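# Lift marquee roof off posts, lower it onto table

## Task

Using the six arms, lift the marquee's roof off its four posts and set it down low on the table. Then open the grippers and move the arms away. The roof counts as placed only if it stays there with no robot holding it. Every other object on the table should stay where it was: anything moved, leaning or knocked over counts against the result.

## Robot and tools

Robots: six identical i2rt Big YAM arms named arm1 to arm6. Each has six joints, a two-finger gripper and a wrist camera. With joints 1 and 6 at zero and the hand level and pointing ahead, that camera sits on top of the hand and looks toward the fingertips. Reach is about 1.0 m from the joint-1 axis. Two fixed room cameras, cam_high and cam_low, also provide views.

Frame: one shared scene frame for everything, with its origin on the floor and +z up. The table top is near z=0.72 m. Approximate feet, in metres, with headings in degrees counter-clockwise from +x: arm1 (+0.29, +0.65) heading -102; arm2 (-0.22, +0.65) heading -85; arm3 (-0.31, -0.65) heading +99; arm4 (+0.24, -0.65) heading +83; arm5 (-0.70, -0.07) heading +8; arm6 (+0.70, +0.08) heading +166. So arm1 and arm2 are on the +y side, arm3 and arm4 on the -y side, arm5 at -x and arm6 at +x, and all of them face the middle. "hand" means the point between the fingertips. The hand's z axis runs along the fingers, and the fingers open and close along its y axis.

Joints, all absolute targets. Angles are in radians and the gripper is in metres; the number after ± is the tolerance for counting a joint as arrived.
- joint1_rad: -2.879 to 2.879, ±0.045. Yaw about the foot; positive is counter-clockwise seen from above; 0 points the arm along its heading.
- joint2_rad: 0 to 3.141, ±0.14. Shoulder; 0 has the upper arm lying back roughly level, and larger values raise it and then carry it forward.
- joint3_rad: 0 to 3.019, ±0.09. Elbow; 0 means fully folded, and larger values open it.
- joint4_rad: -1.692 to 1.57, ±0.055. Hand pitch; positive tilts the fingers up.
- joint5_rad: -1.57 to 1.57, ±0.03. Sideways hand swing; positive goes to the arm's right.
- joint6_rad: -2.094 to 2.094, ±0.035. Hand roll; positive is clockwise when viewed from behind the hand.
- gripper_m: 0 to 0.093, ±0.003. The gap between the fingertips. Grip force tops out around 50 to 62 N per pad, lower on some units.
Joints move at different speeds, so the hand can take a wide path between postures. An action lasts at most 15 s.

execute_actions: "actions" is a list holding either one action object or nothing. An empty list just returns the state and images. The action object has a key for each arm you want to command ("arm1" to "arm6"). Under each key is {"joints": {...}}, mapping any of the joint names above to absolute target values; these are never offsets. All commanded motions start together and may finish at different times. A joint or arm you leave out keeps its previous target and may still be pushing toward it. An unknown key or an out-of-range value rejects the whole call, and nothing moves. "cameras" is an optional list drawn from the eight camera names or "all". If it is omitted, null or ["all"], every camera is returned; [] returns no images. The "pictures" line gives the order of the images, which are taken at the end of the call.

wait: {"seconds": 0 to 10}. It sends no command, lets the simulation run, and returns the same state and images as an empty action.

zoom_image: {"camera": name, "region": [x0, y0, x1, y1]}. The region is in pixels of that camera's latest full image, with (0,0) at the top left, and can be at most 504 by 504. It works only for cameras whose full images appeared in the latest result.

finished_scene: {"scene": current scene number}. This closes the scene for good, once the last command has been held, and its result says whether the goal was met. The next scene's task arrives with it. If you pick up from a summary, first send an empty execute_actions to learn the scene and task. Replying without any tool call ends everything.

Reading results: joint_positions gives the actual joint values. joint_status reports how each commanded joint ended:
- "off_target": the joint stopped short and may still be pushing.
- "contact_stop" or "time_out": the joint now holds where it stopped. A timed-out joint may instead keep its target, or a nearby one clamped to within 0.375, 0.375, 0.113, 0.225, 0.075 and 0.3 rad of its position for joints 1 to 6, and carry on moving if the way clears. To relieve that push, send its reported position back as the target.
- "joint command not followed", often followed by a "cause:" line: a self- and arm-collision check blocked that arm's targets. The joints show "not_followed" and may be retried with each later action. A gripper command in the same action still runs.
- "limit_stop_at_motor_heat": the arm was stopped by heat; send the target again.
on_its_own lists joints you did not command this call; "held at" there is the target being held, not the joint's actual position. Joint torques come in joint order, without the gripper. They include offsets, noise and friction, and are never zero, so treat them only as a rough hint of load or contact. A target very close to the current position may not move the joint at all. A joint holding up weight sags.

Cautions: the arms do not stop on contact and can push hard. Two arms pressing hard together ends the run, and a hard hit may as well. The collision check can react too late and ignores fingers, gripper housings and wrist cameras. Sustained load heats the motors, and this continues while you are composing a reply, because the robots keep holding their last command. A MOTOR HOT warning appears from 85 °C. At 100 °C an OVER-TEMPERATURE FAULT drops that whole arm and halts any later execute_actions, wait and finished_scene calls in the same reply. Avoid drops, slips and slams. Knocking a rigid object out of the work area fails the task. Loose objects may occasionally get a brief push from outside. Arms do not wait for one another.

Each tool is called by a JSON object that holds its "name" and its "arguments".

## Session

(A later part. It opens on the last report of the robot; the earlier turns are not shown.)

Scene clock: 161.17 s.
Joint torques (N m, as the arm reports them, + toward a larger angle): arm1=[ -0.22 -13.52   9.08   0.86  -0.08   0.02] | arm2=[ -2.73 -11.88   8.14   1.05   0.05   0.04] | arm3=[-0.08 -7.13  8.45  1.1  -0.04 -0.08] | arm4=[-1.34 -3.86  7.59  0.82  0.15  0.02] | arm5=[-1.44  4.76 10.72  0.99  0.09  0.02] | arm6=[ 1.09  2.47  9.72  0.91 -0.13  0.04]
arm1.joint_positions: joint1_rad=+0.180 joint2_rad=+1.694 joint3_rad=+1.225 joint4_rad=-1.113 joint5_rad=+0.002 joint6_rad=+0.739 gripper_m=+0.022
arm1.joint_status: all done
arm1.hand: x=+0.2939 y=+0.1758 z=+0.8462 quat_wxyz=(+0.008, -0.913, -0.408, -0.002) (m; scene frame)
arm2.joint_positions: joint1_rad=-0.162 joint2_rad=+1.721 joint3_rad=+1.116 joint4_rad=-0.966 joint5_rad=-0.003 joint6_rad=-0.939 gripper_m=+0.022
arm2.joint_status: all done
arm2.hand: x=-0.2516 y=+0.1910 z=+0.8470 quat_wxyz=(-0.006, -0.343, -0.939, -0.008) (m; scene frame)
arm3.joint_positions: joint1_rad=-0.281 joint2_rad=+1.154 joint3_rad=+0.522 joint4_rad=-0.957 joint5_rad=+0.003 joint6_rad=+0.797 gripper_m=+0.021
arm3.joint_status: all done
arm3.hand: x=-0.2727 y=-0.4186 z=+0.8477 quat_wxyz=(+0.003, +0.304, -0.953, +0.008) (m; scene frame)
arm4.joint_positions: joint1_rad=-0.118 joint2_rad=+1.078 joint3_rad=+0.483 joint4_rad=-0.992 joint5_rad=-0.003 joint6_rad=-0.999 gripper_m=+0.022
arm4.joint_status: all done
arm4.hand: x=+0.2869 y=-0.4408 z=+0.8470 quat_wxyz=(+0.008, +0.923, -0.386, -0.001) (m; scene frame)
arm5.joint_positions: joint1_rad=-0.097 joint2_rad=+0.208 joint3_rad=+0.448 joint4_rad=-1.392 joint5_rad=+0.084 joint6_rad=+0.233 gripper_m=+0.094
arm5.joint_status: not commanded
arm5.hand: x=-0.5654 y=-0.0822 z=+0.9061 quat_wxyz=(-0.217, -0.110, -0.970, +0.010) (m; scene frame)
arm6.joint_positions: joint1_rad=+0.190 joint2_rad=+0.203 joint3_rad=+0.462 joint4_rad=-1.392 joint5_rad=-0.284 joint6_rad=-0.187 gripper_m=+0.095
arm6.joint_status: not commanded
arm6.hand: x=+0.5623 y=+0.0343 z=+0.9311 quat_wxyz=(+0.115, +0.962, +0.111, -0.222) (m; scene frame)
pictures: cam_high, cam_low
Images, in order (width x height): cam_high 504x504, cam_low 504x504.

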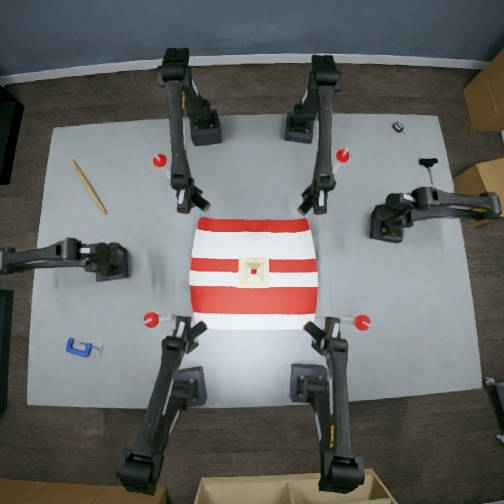

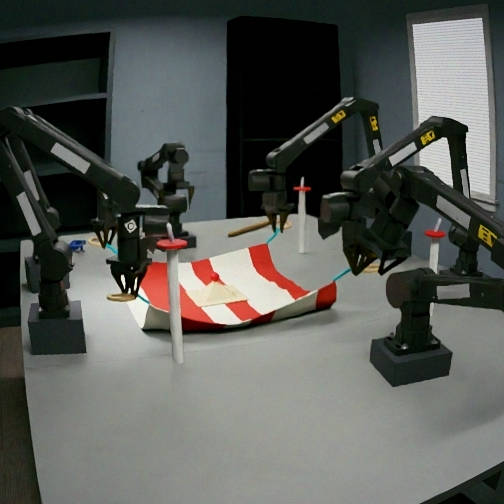

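{"name": "execute_actions", "arguments": {"actions": [{"arm1":{"joints":{"joint1_rad":0.31,"joint2_rad":1.855,"joint3_rad":1.137,"joint4_rad":-0.81,"joint6_rad":0.88}},"arm2":{"joints":{"joint1_rad":-0.295,"joint2_rad":1.93,"joint3_rad":1.055,"joint4_rad":-0.665,"joint6_rad":-1.08}},"arm3":{"joints":{"joint1_rad":-0.16,"joint2_rad":1.56,"joint3_rad":0.41,"joint4_rad":-0.40,"joint6_rad":0.92}},"arm4":{"joints":{"joint1_rad":-0.23,"joint2_rad":1.51,"joint3_rad":0.37,"joint4_rad":-0.40,"joint6_rad":-1.1}}}], "cameras": ["cam_high","cam_low"]}}

Scene clock: 170.57 s.
Joint torques (N m, as the arm reports them, + toward a larger angle): arm1=[ -1.33 -14.34   6.89   0.98  -0.06   0.23] | arm2=[ -1.57 -12.32   5.69   1.05  -0.09  -0.15] | arm3=[ 0.54 -8.24  4.29  1.17 -0.02  0.03] | arm4=[-1.1  -5.54  4.15  0.86  0.15 -0.25] | arm5=[-0.75  4.35 10.69  1.02  0.15  0.07] | arm6=[ 1.08  2.46  9.73  0.9  -0.13  0.04]
arm1.joint_positions: joint1_rad=+0.321 joint2_rad=+1.862 joint3_rad=+1.133 joint4_rad=-0.824 joint5_rad=+0.002 joint6_rad=+0.869 gripper_m=+0.021
arm1.joint_status: all done
arm1.hand: x=+0.3624 y=+0.1706 z=+0.7404 quat_wxyz=(-0.006, -0.910, -0.414, +0.002) (m; scene frame)
arm2.joint_positions: joint1_rad=-0.305 joint2_rad=+1.939 joint3_rad=+1.053 joint4_rad=-0.676 joint5_rad=+0.000 joint6_rad=-1.070 gripper_m=+0.022
arm2.joint_status: all done
arm2.hand: x=-0.3165 y=+0.1960 z=+0.7320 quat_wxyz=(-0.006, -0.348, -0.937, -0.003) (m; scene frame)
arm3.joint_positions: joint1_rad=-0.167 joint2_rad=+1.557 joint3_rad=+0.413 joint4_rad=-0.419 joint5_rad=+0.003 joint6_rad=+0.912 gripper_m=+0.021
arm3.joint_status: all done
arm3.hand: x=-0.2990 y=-0.4057 z=+0.7314 quat_wxyz=(-0.002, +0.304, -0.953, -0.004) (m; scene frame)
arm4.joint_positions: joint1_rad=-0.222 joint2_rad=+1.504 joint3_rad=+0.363 joint4_rad=-0.419 joint5_rad=-0.002 joint6_rad=-1.085 gripper_m=+0.022
arm4.joint_status: all done
arm4.hand: x=+0.3119 y=-0.4354 z=+0.7305 quat_wxyz=(-0.007, +0.919, -0.394, -0.003) (m; scene frame)
arm5.joint_positions: joint1_rad=-0.097 joint2_rad=+0.208 joint3_rad=+0.448 joint4_rad=-1.392 joint5_rad=+0.084 joint6_rad=+0.233 gripper_m=+0.094
arm5.joint_status: not commanded
arm5.hand: x=-0.5654 y=-0.0822 z=+0.9061 quat_wxyz=(-0.217, -0.110, -0.970, +0.010) (m; scene frame)
arm6.joint_positions: joint1_rad=+0.190 joint2_rad=+0.203 joint3_rad=+0.462 joint4_rad=-1.392 joint5_rad=-0.284 joint6_rad=-0.187 gripper_m=+0.095
arm6.joint_status: not commanded
arm6.hand: x=+0.5623 y=+0.0343 z=+0.9311 quat_wxyz=(+0.115, +0.962, +0.111, -0.222) (m; scene frame)
pictures: cam_high, cam_low
Images, in order (width x height): cam_high 504x504, cam_low 504x504.

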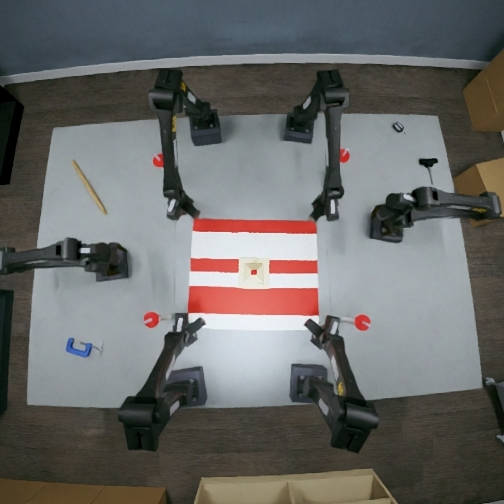

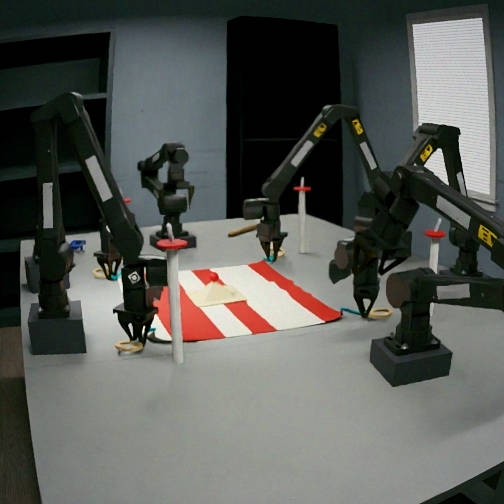

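{"name": "execute_actions", "arguments": {"actions": [{"arm1":{"joints":{"gripper_m":0.05}},"arm2":{"joints":{"gripper_m":0.05}},"arm3":{"joints":{"gripper_m":0.05}},"arm4":{"joints":{"gripper_m":0.05}}}], "cameras": []}}

{"name": "execute_actions", "arguments": {"actions": [{"arm1":{"joints":{"joint2_rad":1.45,"joint4_rad":-1.1}},"arm2":{"joints":{"joint2_rad":1.5,"joint4_rad":-1.0}},"arm3":{"joints":{"joint2_rad":0.98,"joint3_rad":0.75,"joint4_rad":-1.33}},"arm4":{"joints":{"joint2_rad":0.92,"joint3_rad":0.73,"joint4_rad":-1.37}}}], "cameras": ["cam_high","cam_low"]}}

Scene clock: 179.43 s.
Joint torques (N m, as the arm reports them, + toward a larger angle): arm1=[ -1.06 -13.89   6.86   0.98  -0.06   0.23] | arm2=[ -1.93 -12.41   5.85   1.07  -0.07  -0.16] | arm3=[ 0.48 -8.49  4.31  1.14 -0.03  0.08] | arm4=[-1.15 -5.67  3.92  0.7   0.17 -0.27] | arm5=[-1.41  4.58 10.78  0.94  0.1   0.03] | arm6=[ 1.08  2.44  9.73  0.9  -0.13  0.04]
arm1.joint_positions: joint1_rad=+0.321 joint2_rad=+1.862 joint3_rad=+1.133 joint4_rad=-0.824 joint5_rad=+0.002 joint6_rad=+0.870 gripper_m=+0.050
arm1.joint_status: all done
arm1.hand: x=+0.3624 y=+0.1706 z=+0.7404 quat_wxyz=(-0.006, -0.911, -0.413, +0.002) (m; scene frame)
arm2.joint_positions: joint1_rad=-0.305 joint2_rad=+1.939 joint3_rad=+1.053 joint4_rad=-0.676 joint5_rad=+0.000 joint6_rad=-1.071 gripper_m=+0.050
arm2.joint_status: all done
arm2.hand: x=-0.3165 y=+0.1960 z=+0.7320 quat_wxyz=(-0.006, -0.348, -0.937, -0.003) (m; scene frame)
arm3.joint_positions: joint1_rad=-0.167 joint2_rad=+1.557 joint3_rad=+0.413 joint4_rad=-0.419 joint5_rad=+0.003 joint6_rad=+0.913 gripper_m=+0.050
arm3.joint_status: all done
arm3.hand: x=-0.2990 y=-0.4057 z=+0.7314 quat_wxyz=(-0.002, +0.303, -0.953, -0.004) (m; scene frame)
arm4.joint_positions: joint1_rad=-0.222 joint2_rad=+1.504 joint3_rad=+0.363 joint4_rad=-0.419 joint5_rad=-0.002 joint6_rad=-1.085 gripper_m=+0.050
arm4.joint_status: all done
arm4.hand: x=+0.3119 y=-0.4354 z=+0.7305 quat_wxyz=(-0.007, +0.919, -0.394, -0.003) (m; scene frame)
arm5.joint_positions: joint1_rad=-0.097 joint2_rad=+0.208 joint3_rad=+0.448 joint4_rad=-1.392 joint5_rad=+0.084 joint6_rad=+0.233 gripper_m=+0.094
arm5.joint_status: not commanded
arm5.hand: x=-0.5654 y=-0.0822 z=+0.9061 quat_wxyz=(-0.217, -0.110, -0.970, +0.010) (m; scene frame)
arm6.joint_positions: joint1_rad=+0.190 joint2_rad=+0.203 joint3_rad=+0.462 joint4_rad=-1.392 joint5_rad=-0.284 joint6_rad=-0.187 gripper_m=+0.095
arm6.joint_status: not commanded
arm6.hand: x=+0.5623 y=+0.0343 z=+0.9311 quat_wxyz=(+0.115, +0.962, +0.111, -0.222) (m; scene frame)
pictures: none
No camera images: the call's "cameras" was empty. Leave "cameras" out to get every camera's image.

Scene clock: 180.97 s.
Joint torques (N m, as the arm reports them, + toward a larger angle): arm1=[-1.34 -9.95  9.61  0.22 -0.05  0.22] | arm2=[-1.87 -7.42  8.6   0.45 -0.08 -0.14] | arm3=[ 0.74 -3.99 11.19 -0.26 -0.03  0.07] | arm4=[-1.2  -1.28  8.45 -0.49  0.18 -0.28] | arm5=[-0.9   4.65 10.78  0.85  0.07  0.01] | arm6=[ 1.09  2.46  9.74  0.89 -0.13  0.04]
arm1.joint_positions: joint1_rad=+0.321 joint2_rad=+1.449 joint3_rad=+1.128 joint4_rad=-1.088 joint5_rad=+0.002 joint6_rad=+0.870 gripper_m=+0.050
arm1.joint_status: all done
arm1.hand: x=+0.3564 y=+0.2088 z=+0.9184 quat_wxyz=(-0.075, -0.908, -0.412, +0.022) (m; scene frame)
arm2.joint_positions: joint1_rad=-0.305 joint2_rad=+1.481 joint3_rad=+1.053 joint4_rad=-0.991 joint5_rad=+0.000 joint6_rad=-1.071 gripper_m=+0.050
arm2.joint_status: all done
arm2.hand: x=-0.3141 y=+0.2184 z=+0.9271 quat_wxyz=(-0.016, -0.347, -0.935, +0.068) (m; scene frame)
arm3.joint_positions: joint1_rad=-0.167 joint2_rad=+0.970 joint3_rad=+0.735 joint4_rad=-1.314 joint5_rad=+0.003 joint6_rad=+0.913 gripper_m=+0.050
arm3.joint_status: all done
arm3.hand: x=-0.2988 y=-0.4099 z=+0.9612 quat_wxyz=(-0.004, +0.303, -0.953, -0.010) (m; scene frame)
arm4.joint_positions: joint1_rad=-0.222 joint2_rad=+0.911 joint3_rad=+0.723 joint4_rad=-1.353 joint5_rad=-0.002 joint6_rad=-1.086 gripper_m=+0.050
arm4.joint_status: all done
arm4.hand: x=+0.3123 y=-0.4365 z=+0.9650 quat_wxyz=(-0.016, +0.919, -0.393, -0.004) (m; scene frame)
arm5.joint_positions: joint1_rad=-0.097 joint2_rad=+0.208 joint3_rad=+0.448 joint4_rad=-1.392 joint5_rad=+0.084 joint6_rad=+0.233 gripper_m=+0.094
arm5.joint_status: not commanded
arm5.hand: x=-0.5654 y=-0.0822 z=+0.9061 quat_wxyz=(-0.217, -0.110, -0.970, +0.010) (m; scene frame)
arm6.joint_positions: joint1_rad=+0.190 joint2_rad=+0.203 joint3_rad=+0.462 joint4_rad=-1.392 joint5_rad=-0.284 joint6_rad=-0.187 gripper_m=+0.095
arm6.joint_status: not commanded
arm6.hand: x=+0.5623 y=+0.0343 z=+0.9311 quat_wxyz=(+0.115, +0.962, +0.111, -0.222) (m; scene frame)
pictures: cam_high, cam_low
Images, in order (width x height): cam_high 504x504, cam_low 504x504.

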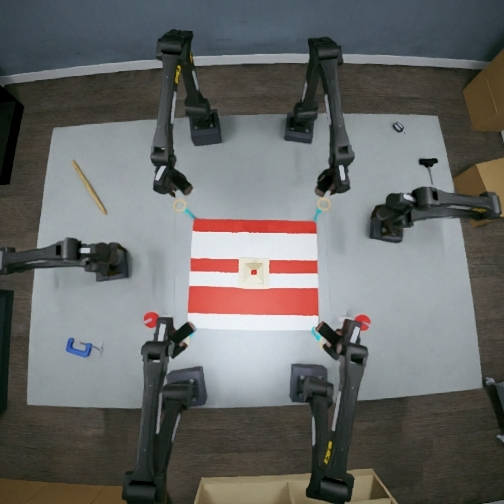

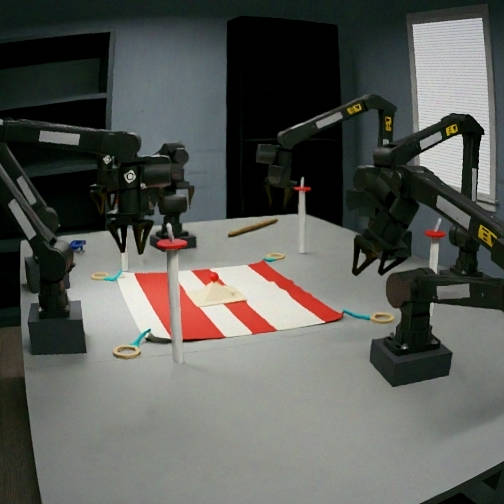

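{"name": "finished_scene", "arguments": {"scene": 2}}

The scene is finished: the task was done.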